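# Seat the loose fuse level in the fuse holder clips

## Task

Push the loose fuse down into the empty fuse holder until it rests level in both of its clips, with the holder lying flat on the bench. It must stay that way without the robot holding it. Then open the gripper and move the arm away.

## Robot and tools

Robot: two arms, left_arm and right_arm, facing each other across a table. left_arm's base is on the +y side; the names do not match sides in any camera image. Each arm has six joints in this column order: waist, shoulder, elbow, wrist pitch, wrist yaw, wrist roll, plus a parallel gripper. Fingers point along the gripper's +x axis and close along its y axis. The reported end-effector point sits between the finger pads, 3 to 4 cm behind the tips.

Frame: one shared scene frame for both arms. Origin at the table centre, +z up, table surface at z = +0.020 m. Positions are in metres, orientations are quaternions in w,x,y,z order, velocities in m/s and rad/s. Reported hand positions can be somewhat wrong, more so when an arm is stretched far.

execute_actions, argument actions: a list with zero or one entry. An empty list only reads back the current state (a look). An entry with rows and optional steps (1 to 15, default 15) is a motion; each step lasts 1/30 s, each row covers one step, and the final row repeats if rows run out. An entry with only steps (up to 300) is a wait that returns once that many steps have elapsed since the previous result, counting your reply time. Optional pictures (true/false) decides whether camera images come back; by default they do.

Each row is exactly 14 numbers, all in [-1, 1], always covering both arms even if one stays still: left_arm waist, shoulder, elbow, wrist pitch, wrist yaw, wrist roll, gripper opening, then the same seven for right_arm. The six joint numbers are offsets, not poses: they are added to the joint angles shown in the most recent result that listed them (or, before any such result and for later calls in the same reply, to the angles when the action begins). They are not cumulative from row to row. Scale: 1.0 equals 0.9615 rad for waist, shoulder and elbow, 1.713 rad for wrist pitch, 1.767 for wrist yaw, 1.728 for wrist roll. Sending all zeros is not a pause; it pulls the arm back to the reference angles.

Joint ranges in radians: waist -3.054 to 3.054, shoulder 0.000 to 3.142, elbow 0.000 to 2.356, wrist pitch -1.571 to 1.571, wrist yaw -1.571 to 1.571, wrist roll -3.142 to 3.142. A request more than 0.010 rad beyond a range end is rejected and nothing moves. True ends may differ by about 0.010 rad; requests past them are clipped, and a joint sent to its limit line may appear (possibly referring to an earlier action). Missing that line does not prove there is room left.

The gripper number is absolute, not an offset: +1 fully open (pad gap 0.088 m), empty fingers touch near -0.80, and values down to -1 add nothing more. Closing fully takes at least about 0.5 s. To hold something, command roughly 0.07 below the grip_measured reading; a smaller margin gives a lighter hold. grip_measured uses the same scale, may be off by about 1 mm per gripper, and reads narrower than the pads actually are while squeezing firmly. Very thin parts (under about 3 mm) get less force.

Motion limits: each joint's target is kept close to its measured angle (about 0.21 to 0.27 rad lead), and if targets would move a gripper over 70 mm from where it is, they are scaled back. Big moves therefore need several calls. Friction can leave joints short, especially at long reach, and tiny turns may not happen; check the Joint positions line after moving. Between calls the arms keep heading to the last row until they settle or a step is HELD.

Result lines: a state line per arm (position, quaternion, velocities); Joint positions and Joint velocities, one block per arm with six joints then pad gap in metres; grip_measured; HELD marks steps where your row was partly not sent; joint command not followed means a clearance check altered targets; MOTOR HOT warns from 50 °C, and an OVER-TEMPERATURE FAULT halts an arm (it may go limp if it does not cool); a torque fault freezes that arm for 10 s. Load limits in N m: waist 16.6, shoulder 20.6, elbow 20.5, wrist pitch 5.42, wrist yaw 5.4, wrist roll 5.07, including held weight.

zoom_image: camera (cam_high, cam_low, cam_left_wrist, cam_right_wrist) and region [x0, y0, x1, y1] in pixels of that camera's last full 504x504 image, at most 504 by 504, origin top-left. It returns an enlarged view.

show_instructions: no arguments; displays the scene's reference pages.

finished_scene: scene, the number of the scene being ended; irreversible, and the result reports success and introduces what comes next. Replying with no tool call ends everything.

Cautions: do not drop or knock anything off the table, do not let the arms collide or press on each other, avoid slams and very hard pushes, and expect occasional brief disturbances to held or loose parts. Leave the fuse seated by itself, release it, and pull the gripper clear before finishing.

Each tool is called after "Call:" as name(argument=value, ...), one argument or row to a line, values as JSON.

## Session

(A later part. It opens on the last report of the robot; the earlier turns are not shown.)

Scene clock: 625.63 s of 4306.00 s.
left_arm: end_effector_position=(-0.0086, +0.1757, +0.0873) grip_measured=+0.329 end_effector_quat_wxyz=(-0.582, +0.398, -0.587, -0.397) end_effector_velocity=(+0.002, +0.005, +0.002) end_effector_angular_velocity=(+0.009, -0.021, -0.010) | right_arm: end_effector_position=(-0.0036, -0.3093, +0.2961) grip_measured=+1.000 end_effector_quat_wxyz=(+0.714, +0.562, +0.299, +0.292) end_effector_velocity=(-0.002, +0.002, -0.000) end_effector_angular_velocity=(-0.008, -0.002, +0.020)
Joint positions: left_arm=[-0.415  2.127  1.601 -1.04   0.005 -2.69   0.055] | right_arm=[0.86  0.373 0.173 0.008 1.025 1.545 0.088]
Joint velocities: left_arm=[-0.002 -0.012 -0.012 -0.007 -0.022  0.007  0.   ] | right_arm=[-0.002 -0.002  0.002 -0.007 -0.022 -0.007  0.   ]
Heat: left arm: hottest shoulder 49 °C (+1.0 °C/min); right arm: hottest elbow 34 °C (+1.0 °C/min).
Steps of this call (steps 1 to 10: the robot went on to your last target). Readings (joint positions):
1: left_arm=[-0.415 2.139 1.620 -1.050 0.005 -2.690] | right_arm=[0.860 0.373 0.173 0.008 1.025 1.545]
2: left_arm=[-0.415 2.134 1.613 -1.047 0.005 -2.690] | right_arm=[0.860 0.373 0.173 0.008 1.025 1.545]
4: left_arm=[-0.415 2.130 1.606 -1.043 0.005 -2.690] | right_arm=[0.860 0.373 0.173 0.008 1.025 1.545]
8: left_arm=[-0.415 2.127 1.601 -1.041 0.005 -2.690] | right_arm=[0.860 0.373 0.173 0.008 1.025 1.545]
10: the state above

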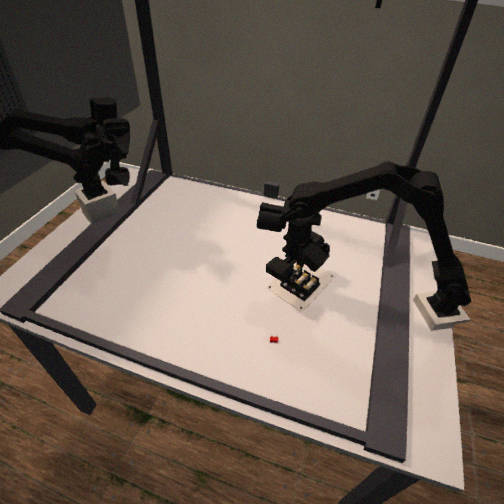

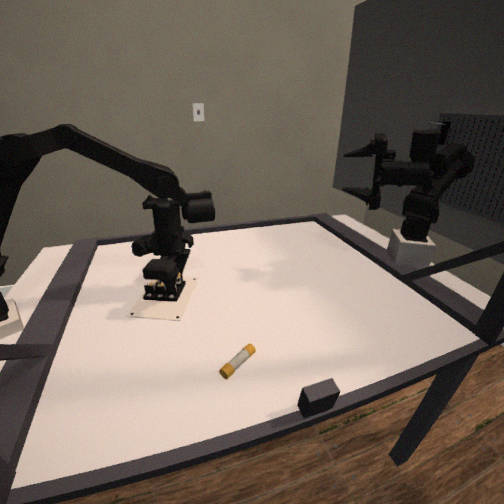

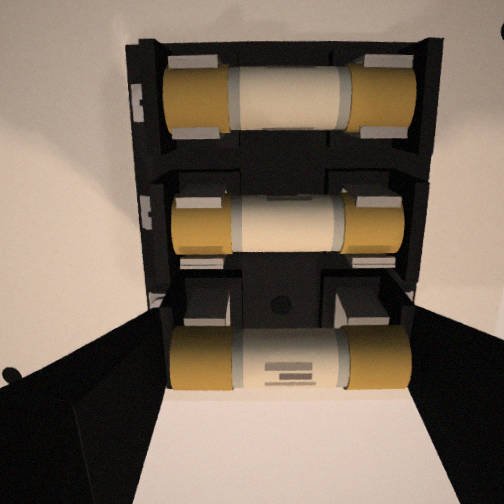

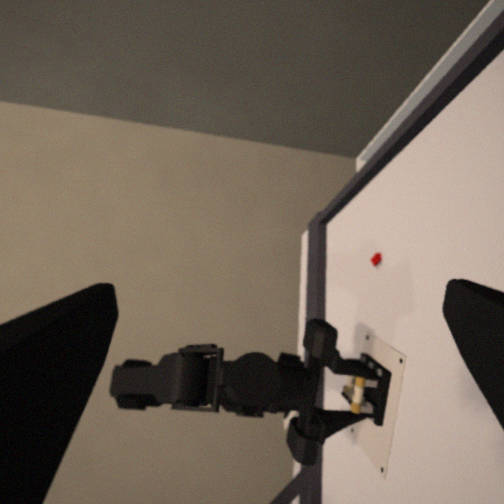

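Call:
execute_actions(
  actions=[
    {"rows":[[0,-0.012,-0.013,0,0,0,0.30,0,0,0,0,0,0,1],[0,-0.0215,-0.0272,0.0027,0,0,0.30,0,0,0,0,0,0,1],[0,-0.035,-0.0484,0.0067,0,0,0.30,0,0,0,0,0,0,1],[0,-0.0515,-0.0744,0.0116,0,0,0.30,0,0,0,0,0,0,1],[0,-0.0695,-0.1028,0.0169,0,0,0.30,0,0,0,0,0,0,1],[0,-0.0875,-0.1311,0.0223,0,0,0.30,0,0,0,0,0,0,1],[0,-0.1055,-0.1594,0.0276,0,0,0.30,0,0,0,0,0,0,1],[0,-0.122,-0.1854,0.0325,0,0,0.30,0,0,0,0,0,0,1],[0,-0.137,-0.2090,0.0369,0,0,0.30,0,0,0,0,0,0,1],[0,-0.149,-0.2279,0.0405,0,0,0.30,0,0,0,0,0,0,1],[0,-0.158,-0.2421,0.0432,0,0,0.30,0,0,0,0,0,0,1],[0,-0.1625,-0.2492,0.0445,0,0,0.30,0,0,0,0,0,0,1]],"steps":15},
  ],
  pictures=false,
)

Call:
execute_actions(
  actions=[
    {"steps":4},
  ],
  pictures=false,
)

Call:
execute_actions(
  actions=[
    {"rows":[[0,-0.0201,-0.0253,0.0020,0,0,0.30,0,0,0,0,0,0,1],[0,-0.0330,-0.0437,0.0051,0,0,0.30,0,0,0,0,0,0,1],[0,-0.0487,-0.0662,0.0088,0,0,0.30,0,0,0,0,0,0,1],[0,-0.0659,-0.0908,0.0129,0,0,0.30,0,0,0,0,0,0,1],[0,-0.0831,-0.1154,0.0170,0,0,0.30,0,0,0,0,0,0,1],[0,-0.1003,-0.1399,0.0211,0,0,0.30,0,0,0,0,0,0,1],[0,-0.1160,-0.1624,0.0248,0,0,0.30,0,0,0,0,0,0,1],[0,-0.1304,-0.1829,0.0282,0,0,0.30,0,0,0,0,0,0,1],[0,-0.1418,-0.1993,0.0309,0,0,0.30,0,0,0,0,0,0,1],[0,-0.1504,-0.2116,0.0330,0,0,0.30,0,0,0,0,0,0,1],[0,-0.1547,-0.2177,0.0340,0,0,0.30,0,0,0,0,0,0,1]],"steps":15},
  ],
  pictures=false,
)

Call:
execute_actions(
  actions=[
    {"steps":8},
  ],
)

Scene clock: 655.03 s of 4306.00 s.
left_arm: end_effector_position=(-0.0115, +0.2155, +0.0854) grip_measured=+0.329 end_effector_quat_wxyz=(-0.584, +0.396, -0.585, -0.399) end_effector_velocity=(-0.001, +0.017, -0.001) end_effector_angular_velocity=(-0.026, -0.009, +0.005) | right_arm: end_effector_position=(-0.0036, -0.3093, +0.2961) grip_measured=+1.000 end_effector_quat_wxyz=(+0.714, +0.562, +0.299, +0.292) end_effector_velocity=(-0.000, -0.000, -0.004) end_effector_angular_velocity=(-0.036, -0.022, +0.007)
Joint positions: left_arm=[-0.415  1.989  1.384 -0.968  0.004 -2.69   0.055] | right_arm=[0.86  0.373 0.173 0.008 1.025 1.545 0.088]
Joint velocities: left_arm=[-0.002 -0.081 -0.12   0.066 -0.007 -0.007  0.   ] | right_arm=[-0.002 -0.002 -0.002 -0.022 -0.007 -0.022  0.   ]
Heat: left arm: hottest shoulder 52 °C (+3.0 °C/min); right arm: hottest elbow 34 °C (+1.0 °C/min). Fold the left arm in close to its base before you think long.
MOTOR HOT: a motor of the left arm reached 50 °C. Now the hottest motor of the left arm, joint 2 (shoulder), reports 52 °C. The temperature limit of the motors' drives, at which the controller stops that arm, is 95 °C. To cool a motor, set the load down, stop pushing, or move to a pose that needs little force.
Steps of this call (steps 1 to 30: the robot went on to your last target; steps 31 to 90: nothing new was sent; then 25.90 s passed at rest; steps 91 to 105: all 15 steps of this action). Readings (joint positions):
91: left_arm=[-0.415 2.126 1.600 -1.040 0.005 -2.690] | right_arm=[0.860 0.373 0.173 0.008 1.025 1.545]
92: left_arm=[-0.415 2.126 1.599 -1.039 0.005 -2.690] | right_arm=[0.860 0.373 0.173 0.008 1.025 1.545]
94: left_arm=[-0.415 2.115 1.582 -1.029 0.007 -2.690] | right_arm=[0.860 0.373 0.173 0.008 1.025 1.545]
98: left_arm=[-0.415 2.062 1.497 -1.003 0.007 -2.690] | right_arm=[0.860 0.373 0.173 0.008 1.025 1.545]
105: the state above

Scene clock: 655.17 s of 4306.00 s.
left_arm: end_effector_position=(-0.0117, +0.2164, +0.0854) grip_measured=+0.329 end_effector_quat_wxyz=(-0.583, +0.397, -0.586, -0.399) end_effector_velocity=(-0.000, +0.008, -0.001) end_effector_angular_velocity=(+0.018, -0.006, +0.005) | right_arm: end_effector_position=(-0.0036, -0.3093, +0.2961) grip_measured=+1.000 end_effector_quat_wxyz=(+0.714, +0.562, +0.299, +0.292) end_effector_velocity=(-0.002, +0.001, -0.004) end_effector_angular_velocity=(-0.027, -0.008, +0.020)
Joint positions: left_arm=[-0.415  1.984  1.377 -0.964  0.005 -2.69   0.055] | right_arm=[0.86  0.373 0.173 0.008 1.025 1.545 0.088]
Joint velocities: left_arm=[-0.002 -0.012 -0.022 -0.007 -0.007 -0.007 -0.   ] | right_arm=[-0.002 -0.002 -0.002 -0.022 -0.022 -0.007  0.   ]
Heat: left arm: hottest shoulder 52 °C (+3.0 °C/min); right arm: hottest elbow 34 °C (+1.0 °C/min). Fold the left arm in close to its base before you think long.
MOTOR HOT: still on. Now the hottest motor of the left arm, joint 2 (shoulder), reports 52 °C; a drive's own limit is 95 °C.
Steps of this call (steps 1 to 4: the robot went on to your last target). Readings (joint positions):
1: left_arm=[-0.415 1.987 1.381 -0.966 0.004 -2.690] | right_arm=[0.860 0.373 0.173 0.008 1.025 1.545]
2: left_arm=[-0.415 1.986 1.379 -0.965 0.004 -2.690] | right_arm=[0.860 0.373 0.173 0.008 1.025 1.545]
4: the state above

Scene clock: 655.67 s of 4306.00 s.
left_arm: end_effector_position=(-0.0146, +0.2553, +0.0839) grip_measured=+0.329 end_effector_quat_wxyz=(-0.584, +0.396, -0.586, -0.399) end_effector_velocity=(-0.000, +0.010, +0.003) end_effector_angular_velocity=(-0.016, -0.009, +0.005) | right_arm: end_effector_position=(-0.0036, -0.3093, +0.2961) grip_measured=+1.000 end_effector_quat_wxyz=(+0.714, +0.562, +0.299, +0.292) end_effector_velocity=(+0.001, -0.001, +0.000) end_effector_angular_velocity=(-0.007, -0.008, -0.009)
Joint positions: left_arm=[-0.415  1.851  1.186 -0.908  0.005 -2.69   0.055] | right_arm=[0.86  0.373 0.173 0.008 1.025 1.545 0.088]
Joint velocities: left_arm=[-0.002 -0.051 -0.056  0.022 -0.007 -0.007 -0.   ] | right_arm=[-0.002 -0.002  0.002 -0.007  0.007 -0.007  0.   ]
Heat: left arm: hottest shoulder 52 °C (+3.0 °C/min); right arm: hottest elbow 34 °C (+1.0 °C/min). Fold the left arm in close to its base before you think long.
MOTOR HOT: still on. Now the hottest motor of the left arm, joint 2 (shoulder), reports 52 °C; a drive's own limit is 95 °C.
Steps of this call (steps 1 to 15: all 15 steps of this action). Readings (joint positions):
1: left_arm=[-0.415 1.983 1.376 -0.963 0.005 -2.690] | right_arm=[0.860 0.373 0.173 0.008 1.025 1.545]
2: left_arm=[-0.415 1.980 1.371 -0.959 0.005 -2.690] | right_arm=[0.860 0.373 0.173 0.008 1.025 1.545]
4: left_arm=[-0.415 1.964 1.347 -0.950 0.006 -2.690] | right_arm=[0.860 0.373 0.173 0.008 1.025 1.545]
8: left_arm=[-0.415 1.908 1.266 -0.930 0.005 -2.690] | right_arm=[0.860 0.373 0.173 0.008 1.025 1.545]
15: the state above

Scene clock: 655.93 s of 4306.00 s.
left_arm: end_effector_position=(-0.0147, +0.2561, +0.0838) grip_measured=+0.329 end_effector_quat_wxyz=(-0.583, +0.397, -0.586, -0.399) end_effector_velocity=(-0.001, +0.003, +0.001) end_effector_angular_velocity=(+0.007, +0.008, +0.010) | right_arm: end_effector_position=(-0.0036, -0.3093, +0.2961) grip_measured=+1.000 end_effector_quat_wxyz=(+0.714, +0.562, +0.299, +0.292) end_effector_velocity=(-0.003, +0.002, -0.002) end_effector_angular_velocity=(+0.006, +0.010, +0.023)
Joint positions: left_arm=[-0.415  1.848  1.181 -0.905  0.005 -2.69   0.055] | right_arm=[0.86  0.373 0.173 0.008 1.025 1.545 0.088]
Joint velocities: left_arm=[ 0.002 -0.007 -0.007 -0.007  0.007 -0.007  0.   ] | right_arm=[ 0.002 -0.002 -0.007  0.007 -0.022  0.007  0.   ]
Heat: left arm: hottest shoulder 52 °C (+3.0 °C/min); right arm: hottest elbow 34 °C (+1.0 °C/min). Fold the left arm in close to its base before you think long.
MOTOR HOT: still on. Now the hottest motor of the left arm, joint 2 (shoulder), reports 52 °C; a drive's own limit is 95 °C.
Steps of this call (steps 1 to 8: the robot went on to your last target). Readings (joint positions):
1: left_arm=[-0.415 1.850 1.184 -0.906 0.005 -2.690] | right_arm=[0.860 0.373 0.173 0.008 1.025 1.545]
2: left_arm=[-0.415 1.849 1.184 -0.906 0.005 -2.690] | right_arm=[0.860 0.373 0.173 0.008 1.025 1.545]
4: left_arm=[-0.415 1.849 1.182 -0.906 0.005 -2.690] | right_arm=[0.860 0.373 0.173 0.008 1.025 1.545]
8: the state above

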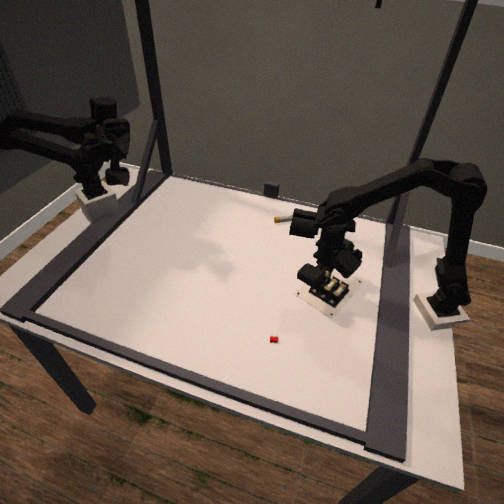

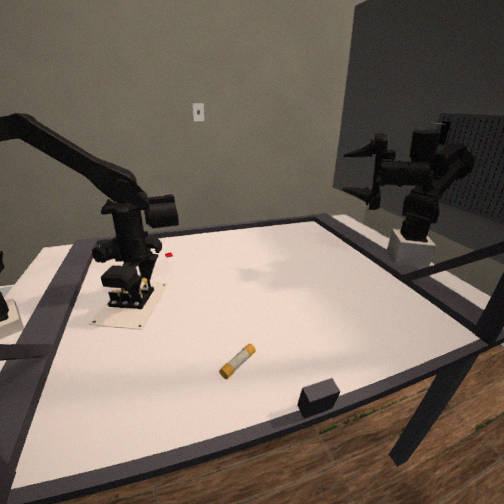

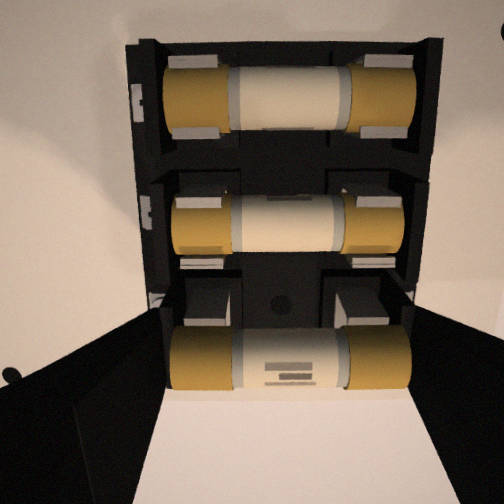

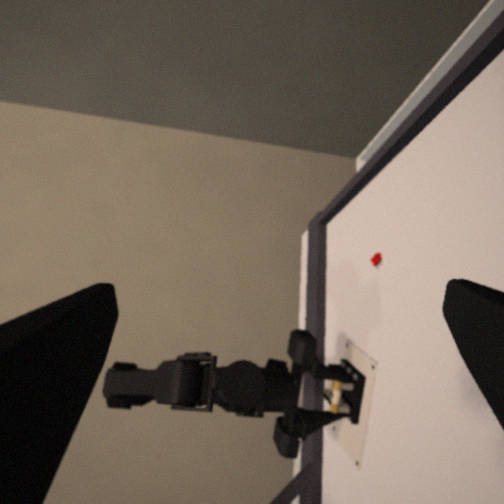

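Call:
execute_actions(
  actions=[
    {"rows":[[0,-0.011,-0.013,0,0,0,0.30,0,0,0,0,0,0,1],[0,-0.0193,-0.0230,0.002,0,0,0.30,0,0,0,0,0,0,1],[0,-0.0309,-0.0379,0.004,0,0,0.30,0,0,0,0,0,0,1],[0,-0.0451,-0.0561,0.0063,0,0,0.30,0,0,0,0,0,0,1],[0,-0.0606,-0.0760,0.0088,0,0,0.30,0,0,0,0,0,0,1],[0,-0.0762,-0.0960,0.0113,0,0,0.30,0,0,0,0,0,0,1],[0,-0.0917,-0.1159,0.0139,0,0,0.30,0,0,0,0,0,0,1],[0,-0.1059,-0.1341,0.0162,0,0,0.30,0,0,0,0,0,0,1],[0,-0.1188,-0.1507,0.0183,0,0,0.30,0,0,0,0,0,0,1],[0,-0.1292,-0.1640,0.0200,0,0,0.30,0,0,0,0,0,0,1],[0,-0.1369,-0.1739,0.0213,0,0,0.30,0,0,0,0,0,0,1],[0,-0.1408,-0.1789,0.0219,0,0,0.30,0,0,0,0,0,0,1]],"steps":15},
  ],
  pictures=false,
)

Call:
execute_actions(
  actions=[
    {"steps":6},
  ],
  pictures=false,
)

Call:
execute_actions(
  actions=[
    {"rows":[[0,0,0,0,0,0,0.33,0,0,0,0,0,0,1],[0,0,0,0,0,0,0.36,0,0,0,0,0,0,1],[0,0,0,0,0,0,0.39,0,0,0,0,0,0,1],[0,0,0,0,0,0,0.43,0,0,0,0,0,0,1],[0,0,0,0,0,0,0.47,0,0,0,0,0,0,1],[0,0,0,0,0,0,0.5,0,0,0,0,0,0,1]],"steps":12},
  ],
)

Scene clock: 676.87 s of 4306.00 s.
left_arm: end_effector_position=(-0.0175, +0.2905, +0.0827) grip_measured=+0.329 end_effector_quat_wxyz=(-0.583, +0.396, -0.586, -0.399) end_effector_velocity=(-0.001, +0.017, +0.001) end_effector_angular_velocity=(-0.012, -0.008, +0.005) | right_arm: end_effector_position=(-0.0036, -0.3093, +0.2961) grip_measured=+1.000 end_effector_quat_wxyz=(+0.714, +0.562, +0.299, +0.292) end_effector_velocity=(-0.002, +0.002, -0.002) end_effector_angular_velocity=(-0.004, +0.007, +0.018)
Joint positions: left_arm=[-0.415  1.729  1.028 -0.871  0.006 -2.69   0.055] | right_arm=[0.86  0.373 0.173 0.008 1.025 1.545 0.088]
Joint velocities: left_arm=[-0.002 -0.071 -0.081  0.022 -0.007 -0.007  0.   ] | right_arm=[-0.002 -0.002 -0.002 -0.007 -0.022  0.007  0.   ]
Heat: left arm: hottest shoulder 50 °C (+1.0 °C/min); right arm: hottest elbow 34 °C (+0.0 °C/min). Fold the left arm in close to its base before you think long.
MOTOR HOT: still on. Now the hottest motor of the left arm, joint 2 (shoulder), reports 50 °C; a drive's own limit is 95 °C.
Steps of this call (steps 1 to 15: the robot went on to your last target; steps 16 to 90: nothing new was sent; then 17.43 s passed at rest; steps 91 to 105: all 15 steps of this action). Readings (joint positions):
91: left_arm=[-0.415 1.848 1.181 -0.905 0.005 -2.690] | right_arm=[0.860 0.373 0.173 0.008 1.025 1.545]
92: left_arm=[-0.415 1.847 1.180 -0.905 0.005 -2.690] | right_arm=[0.860 0.373 0.173 0.008 1.025 1.545]
94: left_arm=[-0.415 1.838 1.168 -0.898 0.007 -2.690] | right_arm=[0.860 0.373 0.173 0.008 1.025 1.545]
98: left_arm=[-0.415 1.793 1.108 -0.887 0.007 -2.690] | right_arm=[0.860 0.373 0.173 0.008 1.025 1.545]
105: the state above

Scene clock: 677.07 s of 4306.00 s.
left_arm: end_effector_position=(-0.0176, +0.2914, +0.0826) grip_measured=+0.329 end_effector_quat_wxyz=(-0.583, +0.397, -0.586, -0.399) end_effector_velocity=(+0.000, +0.005, -0.001) end_effector_angular_velocity=(+0.013, -0.006, +0.005) | right_arm: end_effector_position=(-0.0036, -0.3093, +0.2961) grip_measured=+1.000 end_effector_quat_wxyz=(+0.714, +0.562, +0.299, +0.292) end_effector_velocity=(-0.002, +0.001, -0.006) end_effector_angular_velocity=(-0.032, -0.010, +0.020)
Joint positions: left_arm=[-0.415  1.725  1.022 -0.869  0.006 -2.69   0.055] | right_arm=[0.86  0.373 0.173 0.008 1.025 1.545 0.088]
Joint velocities: left_arm=[-0.002 -0.007 -0.012 -0.007 -0.007 -0.007 -0.   ] | right_arm=[-0.002 -0.002 -0.007 -0.022 -0.022 -0.007  0.   ]
Heat: left arm: hottest shoulder 50 °C (+1.0 °C/min); right arm: hottest elbow 34 °C (+0.0 °C/min). Fold the left arm in close to its base before you think long.
MOTOR HOT: still on. Now the hottest motor of the left arm, joint 2 (shoulder), reports 50 °C; a drive's own limit is 95 °C.
Steps of this call (steps 1 to 6: the robot went on to your last target). Readings (joint positions):
1: left_arm=[-0.415 1.727 1.025 -0.870 0.006 -2.690] | right_arm=[0.860 0.373 0.173 0.008 1.025 1.545]
2: left_arm=[-0.415 1.726 1.024 -0.869 0.006 -2.690] | right_arm=[0.860 0.373 0.173 0.008 1.025 1.545]
4: left_arm=[-0.415 1.725 1.023 -0.869 0.006 -2.690] | right_arm=[0.860 0.373 0.173 0.008 1.025 1.545]
6: the state above

Scene clock: 677.47 s of 4306.00 s.
left_arm: end_effector_position=(-0.0176, +0.2916, +0.0825) grip_measured=+0.489 end_effector_quat_wxyz=(-0.583, +0.397, -0.586, -0.399) end_effector_velocity=(+0.000, +0.003, -0.001) end_effector_angular_velocity=(+0.013, -0.006, +0.005) | right_arm: end_effector_position=(-0.0036, -0.3093, +0.2961) grip_measured=+1.000 end_effector_quat_wxyz=(+0.714, +0.562, +0.299, +0.292) end_effector_velocity=(-0.002, +0.002, -0.002) end_effector_angular_velocity=(-0.013, -0.004, +0.020)
Joint positions: left_arm=[-0.415  1.725  1.022 -0.869  0.006 -2.69   0.063] | right_arm=[0.86  0.373 0.173 0.008 1.025 1.545 0.088]
Joint velocities: left_arm=[-0.002  0.002 -0.002 -0.007 -0.007 -0.007  0.004] | right_arm=[-0.002 -0.002 -0.002 -0.007 -0.022 -0.007  0.   ]
Heat: left arm: hottest shoulder 50 °C (+1.0 °C/min); right arm: hottest elbow 34 °C (+0.0 °C/min). Fold the left arm in close to its base before you think long.
MOTOR HOT: still on. Now the hottest motor of the left arm, joint 2 (shoulder), reports 50 °C; a drive's own limit is 95 °C.
Steps of this call (steps 1 to 12: all 12 steps of this action). Readings (joint positions):
1: left_arm=[-0.415 1.725 1.022 -0.869 0.006 -2.690] | right_arm=[0.860 0.373 0.173 0.008 1.025 1.545]
2: left_arm=[-0.415 1.725 1.022 -0.869 0.006 -2.690] | right_arm=[0.860 0.373 0.173 0.008 1.025 1.545]
4: left_arm=[-0.415 1.725 1.022 -0.869 0.006 -2.690] | right_arm=[0.860 0.373 0.173 0.008 1.025 1.545]
8: left_arm=[-0.415 1.725 1.022 -0.869 0.006 -2.690] | right_arm=[0.860 0.373 0.173 0.008 1.025 1.545]
12: the state above

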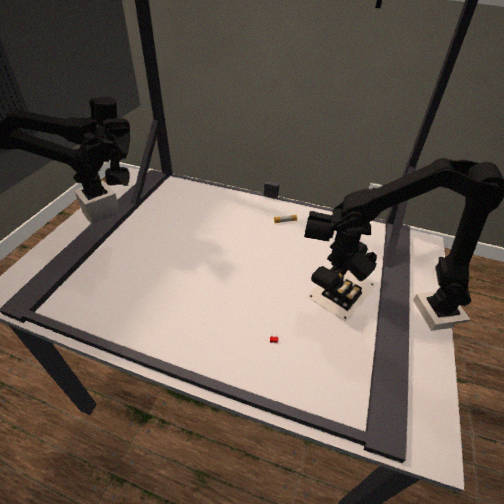

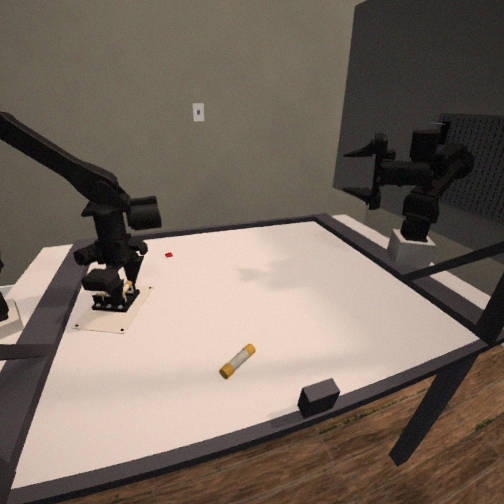

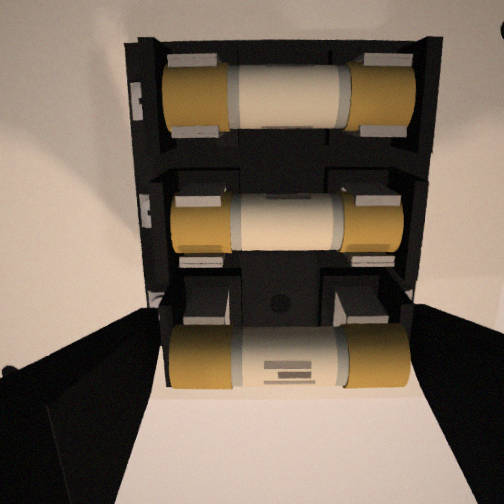

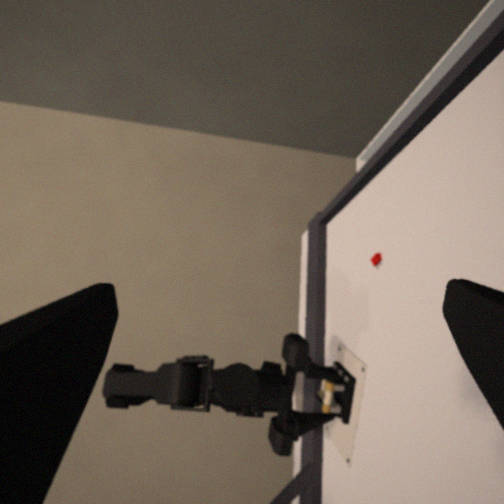

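Call:
execute_actions(
  actions=[
    {"rows":[[0,-0.010,0.012,-0.004,0,0,0.5,0,0,0,0,0,0,1],[0,-0.016,0.022,-0.012,0,0,0.5,0,0,0,0,0,0,1],[0,-0.024,0.035,-0.023,0,0,0.5,0,0,0,0,0,0,1],[0,-0.032,0.048,-0.035,0,0,0.5,0,0,0,0,0,0,1],[0,-0.040,0.061,-0.047,0,0,0.5,0,0,0,0,0,0,1],[0,-0.048,0.074,-0.058,0,0,0.5,0,0,0,0,0,0,1],[0,-0.055,0.084,-0.067,0,0,0.5,0,0,0,0,0,0,1],[0,-0.0603,0.0929,-0.0753,0,0,0.5,0,0,0,0,0,0,1]],"steps":15},
  ],
  pictures=false,
)

Call:
execute_actions(
  actions=[
    {"rows":[[-0.006,-0.012,-0.006,0.003,-0.006,-0.005,0.42,0,0,0,0,0,0,1],[-0.015,-0.016,-0.014,0.007,-0.013,-0.010,0.34,0,0,0,0,0,0,1],[-0.025,-0.021,-0.023,0.012,-0.021,-0.016,0.26,0,0,0,0,0,0,1],[-0.036,-0.026,-0.032,0.017,-0.030,-0.022,0.18,0,0,0,0,0,0,1],[-0.046,-0.031,-0.041,0.022,-0.039,-0.028,0.10,0,0,0,0,0,0,1],[-0.056,-0.035,-0.049,0.026,-0.047,-0.033,0.02,0,0,0,0,0,0,1],[-0.063,-0.039,-0.054,0.029,-0.053,-0.037,-0.06,0,0,0,0,0,0,1],[-0.0675,-0.0408,-0.058,0.0309,-0.056,-0.0393,-0.125,0,0,0,0,0,0,1]],"steps":15},
  ],
  pictures=false,
)

Call:
execute_actions(
  actions=[
    {"steps":8},
  ],
)

Call:
zoom_image(
  camera="cam_left_wrist",
  region=[130, 150, 450, 400],
)

Call:
zoom_image(
  camera="cam_right_wrist",
  region=[290, 350, 380, 440],
)

Scene clock: 765.07 s of 4306.00 s.
left_arm: end_effector_position=(-0.0175, +0.2910, +0.1148) grip_measured=+0.497 end_effector_quat_wxyz=(-0.582, +0.399, -0.588, -0.397) end_effector_velocity=(-0.000, +0.012, -0.000) end_effector_angular_velocity=(+0.052, -0.003, +0.005) | right_arm: end_effector_position=(-0.0036, -0.3093, +0.2961) grip_measured=+1.000 end_effector_quat_wxyz=(+0.714, +0.562, +0.299, +0.292) end_effector_velocity=(+0.001, -0.001, -0.004) end_effector_angular_velocity=(-0.036, -0.022, +0.002)
Joint positions: left_arm=[-0.415  1.672  1.101 -0.993  0.006 -2.69   0.063] | right_arm=[0.86  0.373 0.173 0.008 1.025 1.545 0.088]
Joint velocities: left_arm=[-0.002 -0.002 -0.002 -0.051 -0.007 -0.007  0.   ] | right_arm=[-0.007 -0.002 -0.002 -0.022 -0.007 -0.022  0.   ]
Heat: left arm: hottest shoulder 41 °C (-4.0 °C/min); right arm: hottest elbow 34 °C (+0.0 °C/min).
MOTOR HOT: cleared. Now the hottest motor of the left arm, joint 2 (shoulder), reports 41 °C.
Steps of this call (steps 1 to 15: the robot went on to your last target; steps 16 to 90: nothing new was sent; then 84.10 s passed at rest; steps 91 to 105: all 15 steps of this action). Readings (joint positions):
91: left_arm=[-0.415 1.725 1.022 -0.869 0.006 -2.690] | right_arm=[0.860 0.373 0.173 0.008 1.025 1.545]
92: left_arm=[-0.415 1.724 1.023 -0.872 0.006 -2.690] | right_arm=[0.860 0.373 0.173 0.008 1.025 1.545]
94: left_arm=[-0.415 1.721 1.031 -0.894 0.006 -2.690] | right_arm=[0.860 0.373 0.173 0.008 1.025 1.545]
98: left_arm=[-0.415 1.695 1.070 -0.957 0.006 -2.690] | right_arm=[0.860 0.373 0.173 0.008 1.025 1.545]
105: the state above

Scene clock: 765.57 s of 4306.00 s.
left_arm: end_effector_position=(-0.0209, +0.2916, +0.1128) grip_measured=-0.110 end_effector_quat_wxyz=(-0.602, +0.427, -0.565, -0.368) end_effector_velocity=(+0.004, -0.003, +0.001) end_effector_angular_velocity=(-0.025, -0.021, +0.040) | right_arm: end_effector_position=(-0.0036, -0.3093, +0.2961) grip_measured=+1.000 end_effector_quat_wxyz=(+0.714, +0.562, +0.299, +0.292) end_effector_velocity=(-0.002, +0.002, -0.002) end_effector_angular_velocity=(-0.023, -0.015, +0.021)
Joint positions: left_arm=[-0.477  1.643  1.057 -0.943 -0.088 -2.752  0.034] | right_arm=[0.86  0.373 0.173 0.008 1.025 1.545 0.088]
Joint velocities: left_arm=[ 0.002 -0.007 -0.007  0.022 -0.022 -0.037 -0.007] | right_arm=[-0.002 -0.002 -0.002 -0.007 -0.022 -0.022  0.   ]
Heat: left arm: hottest shoulder 41 °C (-4.1 °C/min); right arm: hottest elbow 34 °C (+0.0 °C/min).
Steps of this call (steps 1 to 15: all 15 steps of this action). Readings (joint positions):
1: left_arm=[-0.415 1.672 1.101 -0.994 0.006 -2.690] | right_arm=[0.860 0.373 0.173 0.008 1.025 1.545]
2: left_arm=[-0.416 1.672 1.101 -0.993 0.002 -2.692] | right_arm=[0.860 0.373 0.173 0.008 1.025 1.545]
4: left_arm=[-0.426 1.667 1.097 -0.981 -0.017 -2.704] | right_arm=[0.860 0.373 0.173 0.008 1.025 1.545]
8: left_arm=[-0.460 1.650 1.072 -0.956 -0.065 -2.736] | right_arm=[0.860 0.373 0.173 0.008 1.025 1.545]
15: the state above

Scene clock: 765.83 s of 4306.00 s.
left_arm: end_effector_position=(-0.0208, +0.2917, +0.1128) grip_measured=-0.122 end_effector_quat_wxyz=(-0.602, +0.428, -0.565, -0.368) end_effector_velocity=(+0.000, -0.001, +0.000) end_effector_angular_velocity=(-0.008, -0.007, +0.005) | right_arm: end_effector_position=(-0.0036, -0.3093, +0.2961) grip_measured=+1.000 end_effector_quat_wxyz=(+0.714, +0.562, +0.299, +0.292) end_effector_velocity=(-0.002, +0.001, -0.002) end_effector_angular_velocity=(-0.022, -0.007, +0.020)
Joint positions: left_arm=[-0.477  1.643  1.057 -0.943 -0.09  -2.753  0.033] | right_arm=[0.86  0.373 0.173 0.008 1.025 1.545 0.088]
Joint velocities: left_arm=[-0.002 -0.002 -0.002  0.007 -0.007 -0.007 -0.   ] | right_arm=[-0.002 -0.002  0.002 -0.022 -0.022 -0.007  0.   ]
Heat: left arm: hottest shoulder 41 °C (-4.0 °C/min); right arm: hottest elbow 34 °C (+0.0 °C/min).
Steps of this call (steps 1 to 8: the robot went on to your last target). Readings (joint positions):
1: left_arm=[-0.477 1.643 1.057 -0.943 -0.089 -2.752] | right_arm=[0.860 0.373 0.173 0.008 1.025 1.545]
2: left_arm=[-0.477 1.643 1.057 -0.943 -0.089 -2.752] | right_arm=[0.860 0.373 0.173 0.008 1.025 1.545]
4: left_arm=[-0.477 1.643 1.057 -0.943 -0.090 -2.753] | right_arm=[0.860 0.373 0.173 0.008 1.025 1.545]
8: the state above

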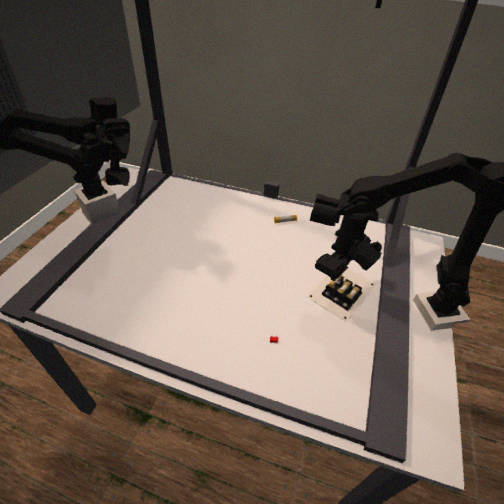

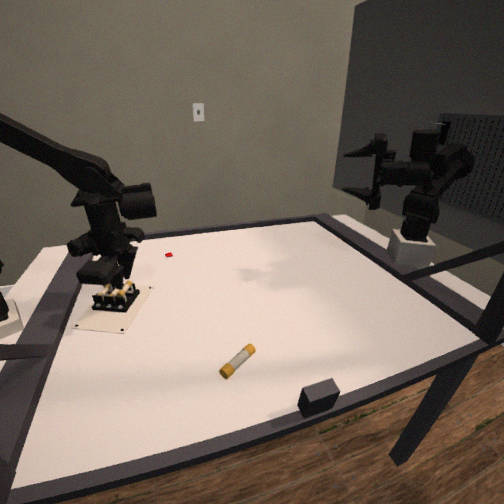

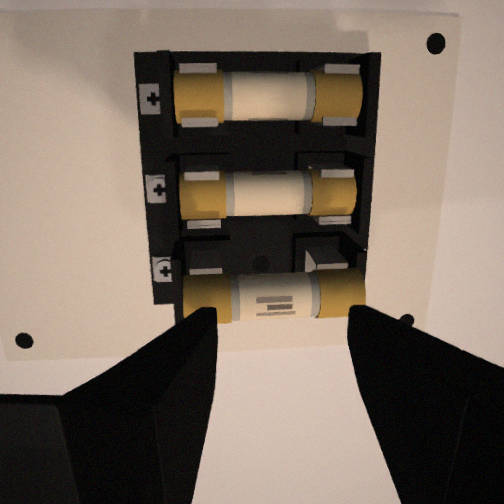

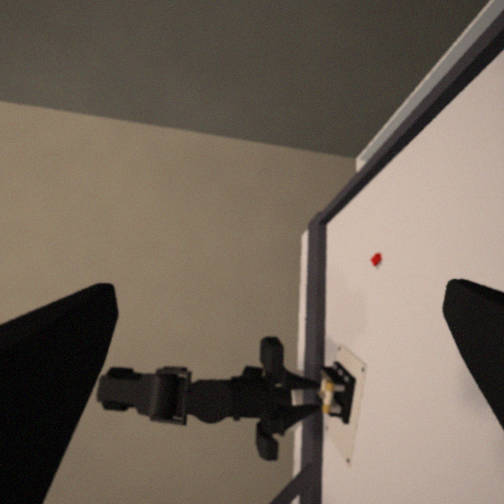

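Region (130, 150, 450, 400) of cam_left_wrist's 504x504 image, scaled by 1.575, with more detail than that image has; it fills the top 394 rows of this view, and the rest is white.

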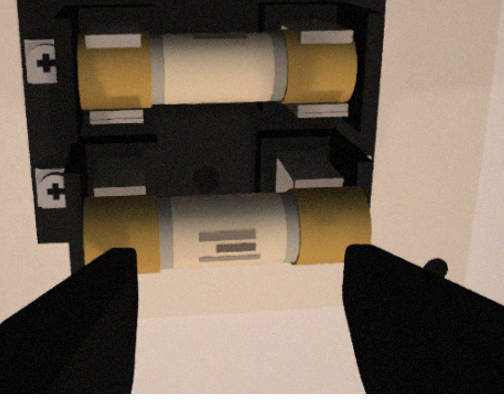

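Region (290, 350, 380, 440) of cam_right_wrist's 504x504 image, scaled by 5.600, with more detail than that image has.

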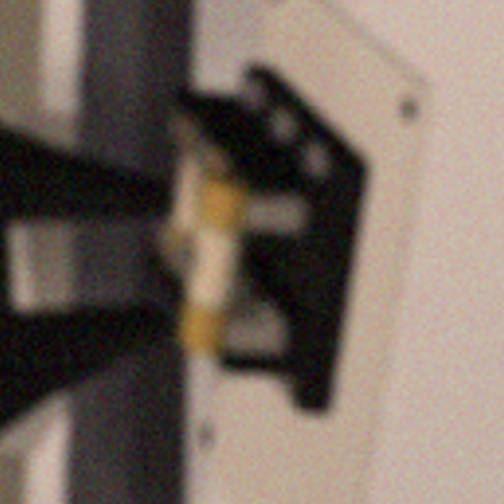

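Call:
execute_actions(
  actions=[
    {"rows":[[0,0.006,-0.010,0.002,0,0,-0.125,0,0,0,0,0,0,1],[0,0.009,-0.015,0.005,0,0,-0.125,0,0,0,0,0,0,1],[0,0.012,-0.020,0.008,0,0,-0.125,0,0,0,0,0,0,1],[0,0.015,-0.024,0.0105,0,0,-0.125,0,0,0,0,0,0,1],[0,0.0172,-0.027,0.0123,0,0,-0.125,0,0,0,0,0,0,1]],"steps":15},
  ],
)

Call:
zoom_image(
  camera="cam_left_wrist",
  region=[130, 150, 450, 400],
)

Call:
zoom_image(
  camera="cam_low",
  region=[70, 250, 160, 340],
)

Scene clock: 789.60 s of 4306.00 s.
left_arm: end_effector_position=(-0.0208, +0.2923, +0.1070) grip_measured=-0.122 end_effector_quat_wxyz=(-0.603, +0.427, -0.564, -0.369) end_effector_velocity=(+0.000, +0.006, -0.001) end_effector_angular_velocity=(+0.026, -0.007, +0.005) | right_arm: end_effector_position=(-0.0036, -0.3093, +0.2961) grip_measured=+1.000 end_effector_quat_wxyz=(+0.714, +0.562, +0.299, +0.292) end_effector_velocity=(+0.001, -0.001, -0.001) end_effector_angular_velocity=(-0.002, +0.002, -0.010)
Joint positions: left_arm=[-0.477  1.652  1.042 -0.924 -0.09  -2.753  0.033] | right_arm=[0.86  0.373 0.173 0.008 1.025 1.545 0.088]
Joint velocities: left_arm=[-0.002  0.002 -0.002 -0.022 -0.007 -0.007  0.   ] | right_arm=[-0.002 -0.002 -0.002 -0.007  0.007  0.007  0.   ]
Heat: left arm: hottest shoulder 42 °C (-1.0 °C/min); right arm: hottest elbow 34 °C (+0.0 °C/min).
Steps of this call (steps 1 to 15: the robot went on to your last target; steps 16 to 90: nothing new was sent; then 20.27 s passed at rest; steps 91 to 105: all 15 steps of this action). Readings (joint positions):
91: left_arm=[-0.477 1.643 1.057 -0.942 -0.090 -2.753] | right_arm=[0.860 0.373 0.173 0.008 1.025 1.545]
92: left_arm=[-0.477 1.643 1.056 -0.941 -0.090 -2.753] | right_arm=[0.860 0.373 0.173 0.008 1.025 1.545]
94: left_arm=[-0.477 1.643 1.053 -0.935 -0.090 -2.753] | right_arm=[0.860 0.373 0.173 0.008 1.025 1.545]
98: left_arm=[-0.477 1.650 1.044 -0.927 -0.090 -2.753] | right_arm=[0.860 0.373 0.173 0.008 1.025 1.545]
105: the state above

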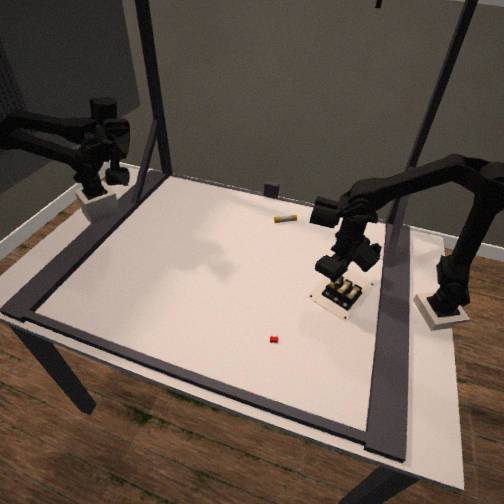

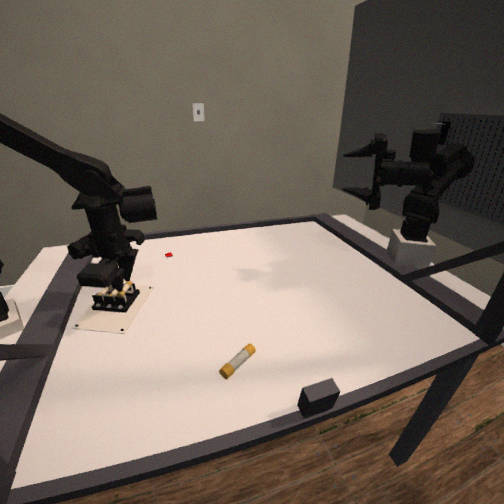

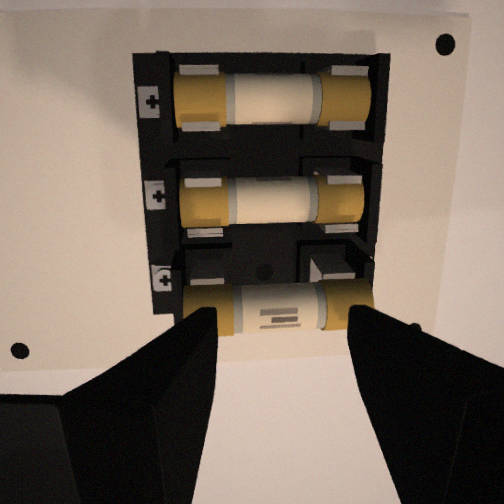

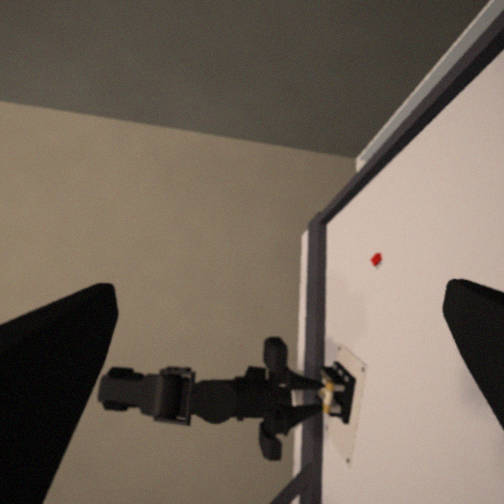

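Region (130, 150, 450, 400) of cam_left_wrist's 504x504 image, scaled by 1.575, with more detail than that image has; it fills the top 394 rows of this view, and the rest is white.

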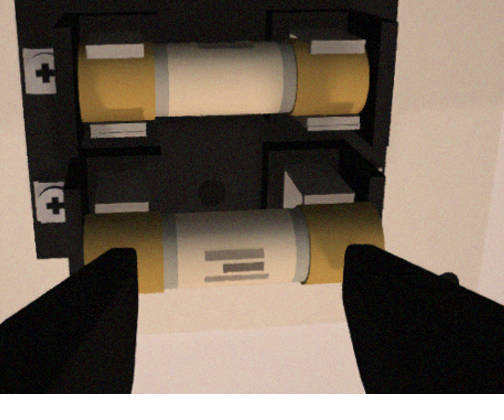

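Region (70, 250, 160, 340) of cam_low's 504x504 image, scaled by 5.600, with more detail than that image has.

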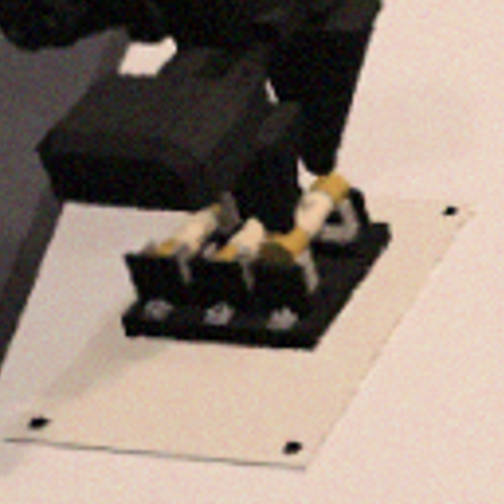

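Call:
execute_actions(
  actions=[
    {"rows":[[0,0.008,-0.012,0.001,0,0,-0.125,0,0,0,0,0,0,1],[0,0.012,-0.016,0.002,0,0,-0.125,0,0,0,0,0,0,1],[0,0.018,-0.022,0.003,0,0,-0.125,0,0,0,0,0,0,1],[0,0.026,-0.029,0.004,0,0,-0.125,0,0,0,0,0,0,1],[0,0.036,-0.038,0.005,0,0,-0.125,0,0,0,0,0,0,1],[0,0.047,-0.048,0.006,0,0,-0.125,0,0,0,0,0,0,1],[0,0.058,-0.058,0.007,0,0,-0.125,0,0,0,0,0,0,1],[0,0.069,-0.068,0.008,0,0,-0.125,0,0,0,0,0,0,1],[0,0.080,-0.078,0.009,0,0,-0.125,0,0,0,0,0,0,1],[0,0.091,-0.088,0.010,0,0,-0.125,0,0,0,0,0,0,1],[0,0.102,-0.099,0.011,0,0,-0.125,0,0,0,0,0,0,1],[0,0.113,-0.109,0.012,0,0,-0.125,0,0,0,0,0,0,1],[0,0.123,-0.119,0.013,0,0,-0.125,0,0,0,0,0,0,1],[0,0.132,-0.128,0.014,0,0,-0.125,0,0,0,0,0,0,1],[0,0.140,-0.135,0.014,0,0,-0.125,0,0,0,0,0,0,1]],"steps":15},
  ],
  pictures=false,
)

Call:
execute_actions(
  actions=[
    {"steps":10},
  ],
)

Call:
execute_actions(
  actions=[
    {"rows":[[0,0.09,-0.083,0,0,0,-0.125,0,0,0,0,0,0,1],[0,0.07,-0.064,0,0,0,-0.125,0,0,0,0,0,0,1],[0,0.05,-0.045,0,0,0,-0.125,0,0,0,0,0,0,1],[0,0.03,-0.027,0,0,0,-0.125,0,0,0,0,0,0,1],[0,0.012,-0.010,0,0,0,-0.125,0,0,0,0,0,0,1],[0,-0.002,0.003,0,0,0,-0.125,0,0,0,0,0,0,1],[0,-0.012,0.013,0,0,0,-0.125,0,0,0,0,0,0,1]],"steps":14},
  ],
)

Scene clock: 823.10 s of 4306.00 s.
left_arm: end_effector_position=(-0.0223, +0.2968, +0.0929) grip_measured=-0.122 end_effector_quat_wxyz=(-0.608, +0.414, -0.560, -0.380) end_effector_velocity=(-0.000, +0.016, -0.020) end_effector_angular_velocity=(+0.089, -0.021, +0.010) | right_arm: end_effector_position=(-0.0036, -0.3093, +0.2961) grip_measured=+1.000 end_effector_quat_wxyz=(+0.714, +0.562, +0.299, +0.292) end_effector_velocity=(+0.000, -0.001, +0.001) end_effector_angular_velocity=(+0.003, -0.005, -0.004)
Joint positions: left_arm=[-0.479  1.685  1.02  -0.903 -0.083 -2.753  0.033] | right_arm=[0.86  0.373 0.173 0.008 1.025 1.545 0.088]
Joint velocities: left_arm=[-0.012  0.046 -0.037 -0.007 -0.022 -0.022 -0.   ] | right_arm=[ 0.002 -0.002 -0.002  0.007  0.007 -0.007  0.   ]
Heat: left arm: hottest shoulder 39 °C (-2.0 °C/min); right arm: hottest elbow 34 °C (+0.0 °C/min).
Steps of this call (steps 1 to 15: the robot went on to your last target; steps 16 to 90: nothing new was sent; then 30.00 s passed at rest; steps 91 to 105: all 15 steps of this action). Readings (joint positions):
91: left_arm=[-0.477 1.652 1.042 -0.924 -0.090 -2.753] | right_arm=[0.860 0.373 0.173 0.008 1.025 1.545]
92: left_arm=[-0.477 1.652 1.042 -0.924 -0.090 -2.753] | right_arm=[0.860 0.373 0.173 0.008 1.025 1.545]
94: left_arm=[-0.477 1.655 1.040 -0.922 -0.090 -2.753] | right_arm=[0.860 0.373 0.173 0.008 1.025 1.545]
98: left_arm=[-0.477 1.664 1.032 -0.918 -0.088 -2.753] | right_arm=[0.860 0.373 0.173 0.008 1.025 1.545]
105: the state above

Scene clock: 823.43 s of 4306.00 s.
left_arm: end_effector_position=(-0.0222, +0.2973, +0.0920) grip_measured=-0.122 end_effector_quat_wxyz=(-0.609, +0.413, -0.559, -0.381) end_effector_velocity=(+0.000, +0.002, +0.000) end_effector_angular_velocity=(+0.007, -0.007, +0.005) | right_arm: end_effector_position=(-0.0036, -0.3093, +0.2961) grip_measured=+1.000 end_effector_quat_wxyz=(+0.714, +0.562, +0.299, +0.292) end_effector_velocity=(-0.000, +0.000, -0.004) end_effector_angular_velocity=(-0.017, -0.008, +0.005)
Joint positions: left_arm=[-0.479  1.687  1.018 -0.903 -0.084 -2.753  0.033] | right_arm=[0.86  0.373 0.173 0.008 1.025 1.545 0.088]
Joint velocities: left_arm=[-0.002 -0.002 -0.002 -0.007 -0.007 -0.007  0.   ] | right_arm=[-0.002 -0.002 -0.007 -0.007 -0.007 -0.007  0.   ]
Heat: left arm: hottest shoulder 39 °C (-2.0 °C/min); right arm: hottest elbow 34 °C (+0.0 °C/min).
Steps of this call (steps 1 to 10: the robot went on to your last target). Readings (joint positions):
1: left_arm=[-0.479 1.686 1.019 -0.903 -0.084 -2.753] | right_arm=[0.860 0.373 0.173 0.008 1.025 1.545]
2: left_arm=[-0.479 1.687 1.019 -0.903 -0.084 -2.753] | right_arm=[0.860 0.373 0.173 0.008 1.025 1.545]
4: left_arm=[-0.479 1.687 1.019 -0.903 -0.084 -2.753] | right_arm=[0.860 0.373 0.173 0.008 1.025 1.545]
8: left_arm=[-0.479 1.687 1.018 -0.903 -0.084 -2.753] | right_arm=[0.860 0.373 0.173 0.008 1.025 1.545]
10: the state above

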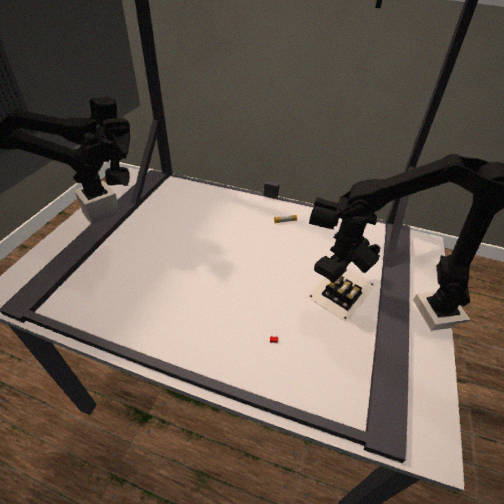

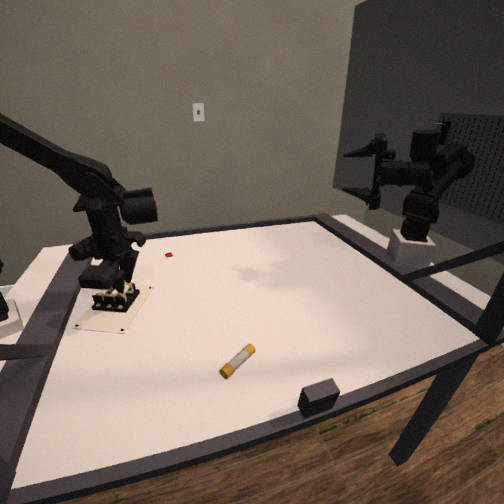

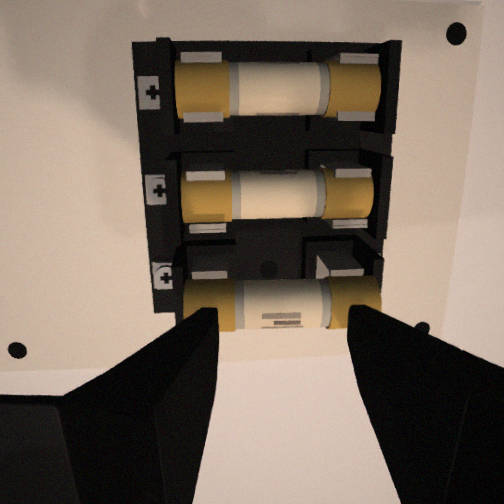

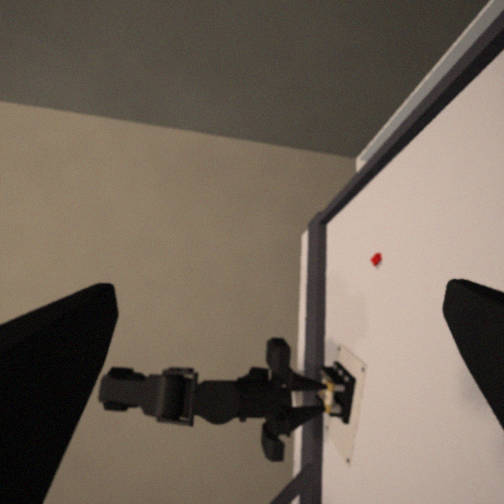

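Scene clock: 823.90 s of 4306.00 s.
left_arm: end_effector_position=(-0.0222, +0.2915, +0.1019) grip_measured=-0.122 end_effector_quat_wxyz=(-0.602, +0.424, -0.566, -0.371) end_effector_velocity=(-0.000, +0.002, +0.001) end_effector_angular_velocity=(+0.002, +0.008, +0.009) | right_arm: end_effector_position=(-0.0036, -0.3093, +0.2961) grip_measured=+1.000 end_effector_quat_wxyz=(+0.714, +0.562, +0.299, +0.292) end_effector_velocity=(-0.000, +0.001, -0.000) end_effector_angular_velocity=(-0.012, -0.014, +0.007)
Joint positions: left_arm=[-0.479  1.665  1.035 -0.907 -0.084 -2.753  0.033] | right_arm=[0.86  0.373 0.173 0.008 1.025 1.545 0.088]
Joint velocities: left_arm=[ 0.002 -0.007 -0.002 -0.007  0.007 -0.007  0.   ] | right_arm=[-0.002  0.002 -0.002  0.007 -0.007 -0.022  0.   ]
Heat: left arm: hottest shoulder 39 °C (-2.0 °C/min); right arm: hottest elbow 34 °C (+0.0 °C/min).
Steps of this call (steps 1 to 14: all 14 steps of this action). Readings (joint positions):
1: left_arm=[-0.479 1.687 1.018 -0.903 -0.084 -2.753] | right_arm=[0.860 0.373 0.173 0.008 1.025 1.545]
2: left_arm=[-0.479 1.686 1.020 -0.903 -0.084 -2.753] | right_arm=[0.860 0.373 0.173 0.008 1.025 1.545]
4: left_arm=[-0.479 1.679 1.027 -0.906 -0.084 -2.753] | right_arm=[0.860 0.373 0.173 0.008 1.025 1.545]
8: left_arm=[-0.479 1.667 1.035 -0.907 -0.084 -2.753] | right_arm=[0.860 0.373 0.173 0.008 1.025 1.545]
14: the state above

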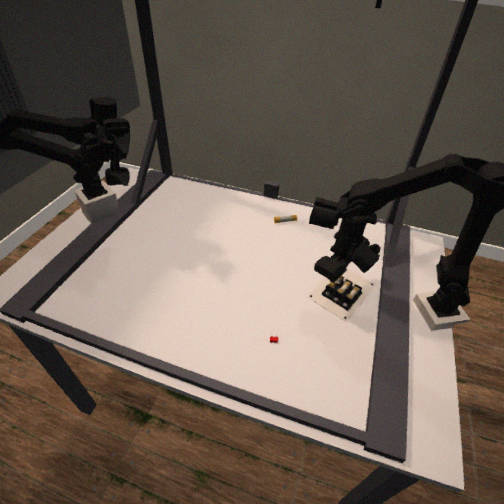

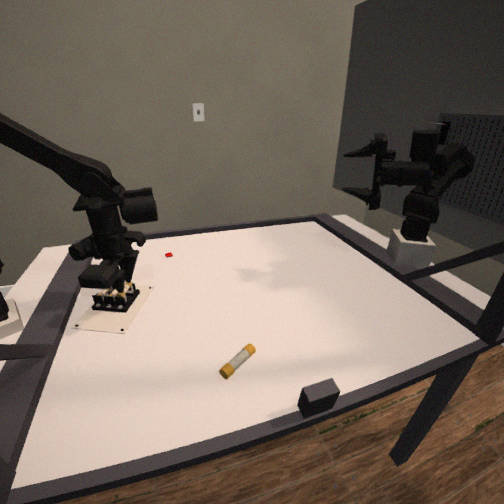

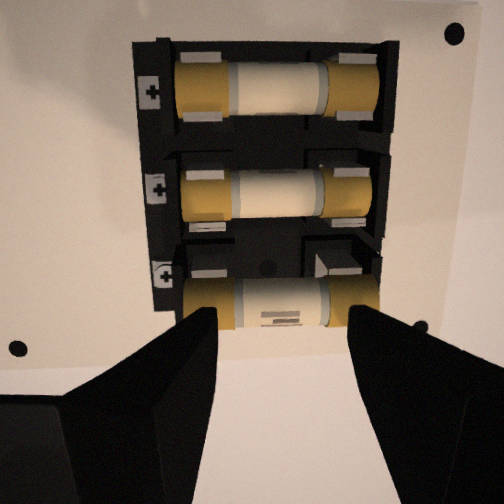

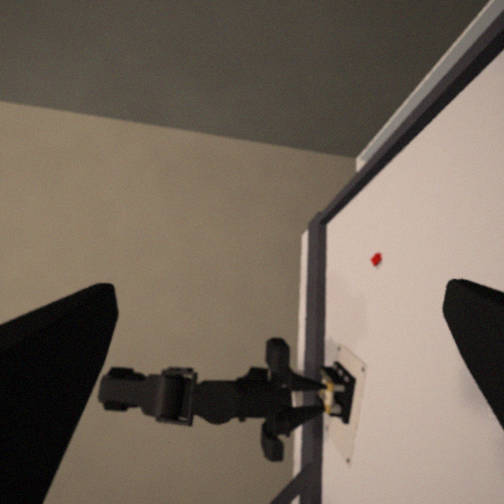

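Call:
zoom_image(
  camera="cam_left_wrist",
  region=[130, 150, 450, 400],
)

Call:
zoom_image(
  camera="cam_low",
  region=[70, 250, 160, 340],
)

Call:
zoom_image(
  camera="cam_right_wrist",
  region=[290, 350, 380, 440],
)

Region (130, 150, 450, 400) of cam_left_wrist's 504x504 image, scaled by 1.575, with more detail than that image has; it fills the top 394 rows of this view, and the rest is white.

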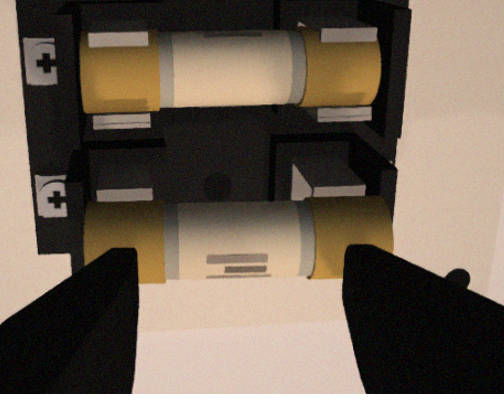

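Region (70, 250, 160, 340) of cam_low's 504x504 image, scaled by 5.600, with more detail than that image has.

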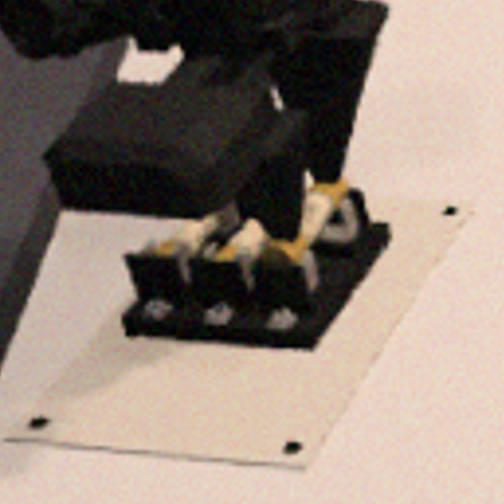

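Region (290, 350, 380, 440) of cam_right_wrist's 504x504 image, scaled by 5.600, with more detail than that image has.

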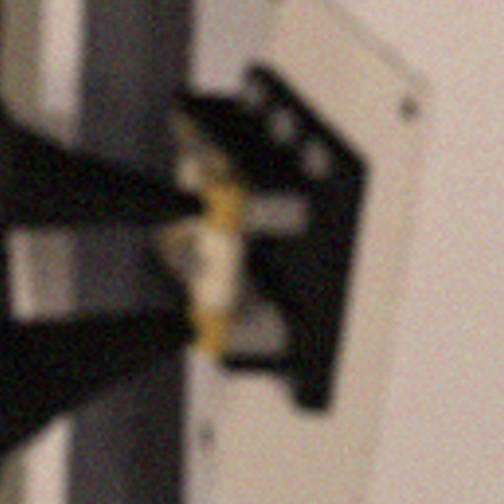

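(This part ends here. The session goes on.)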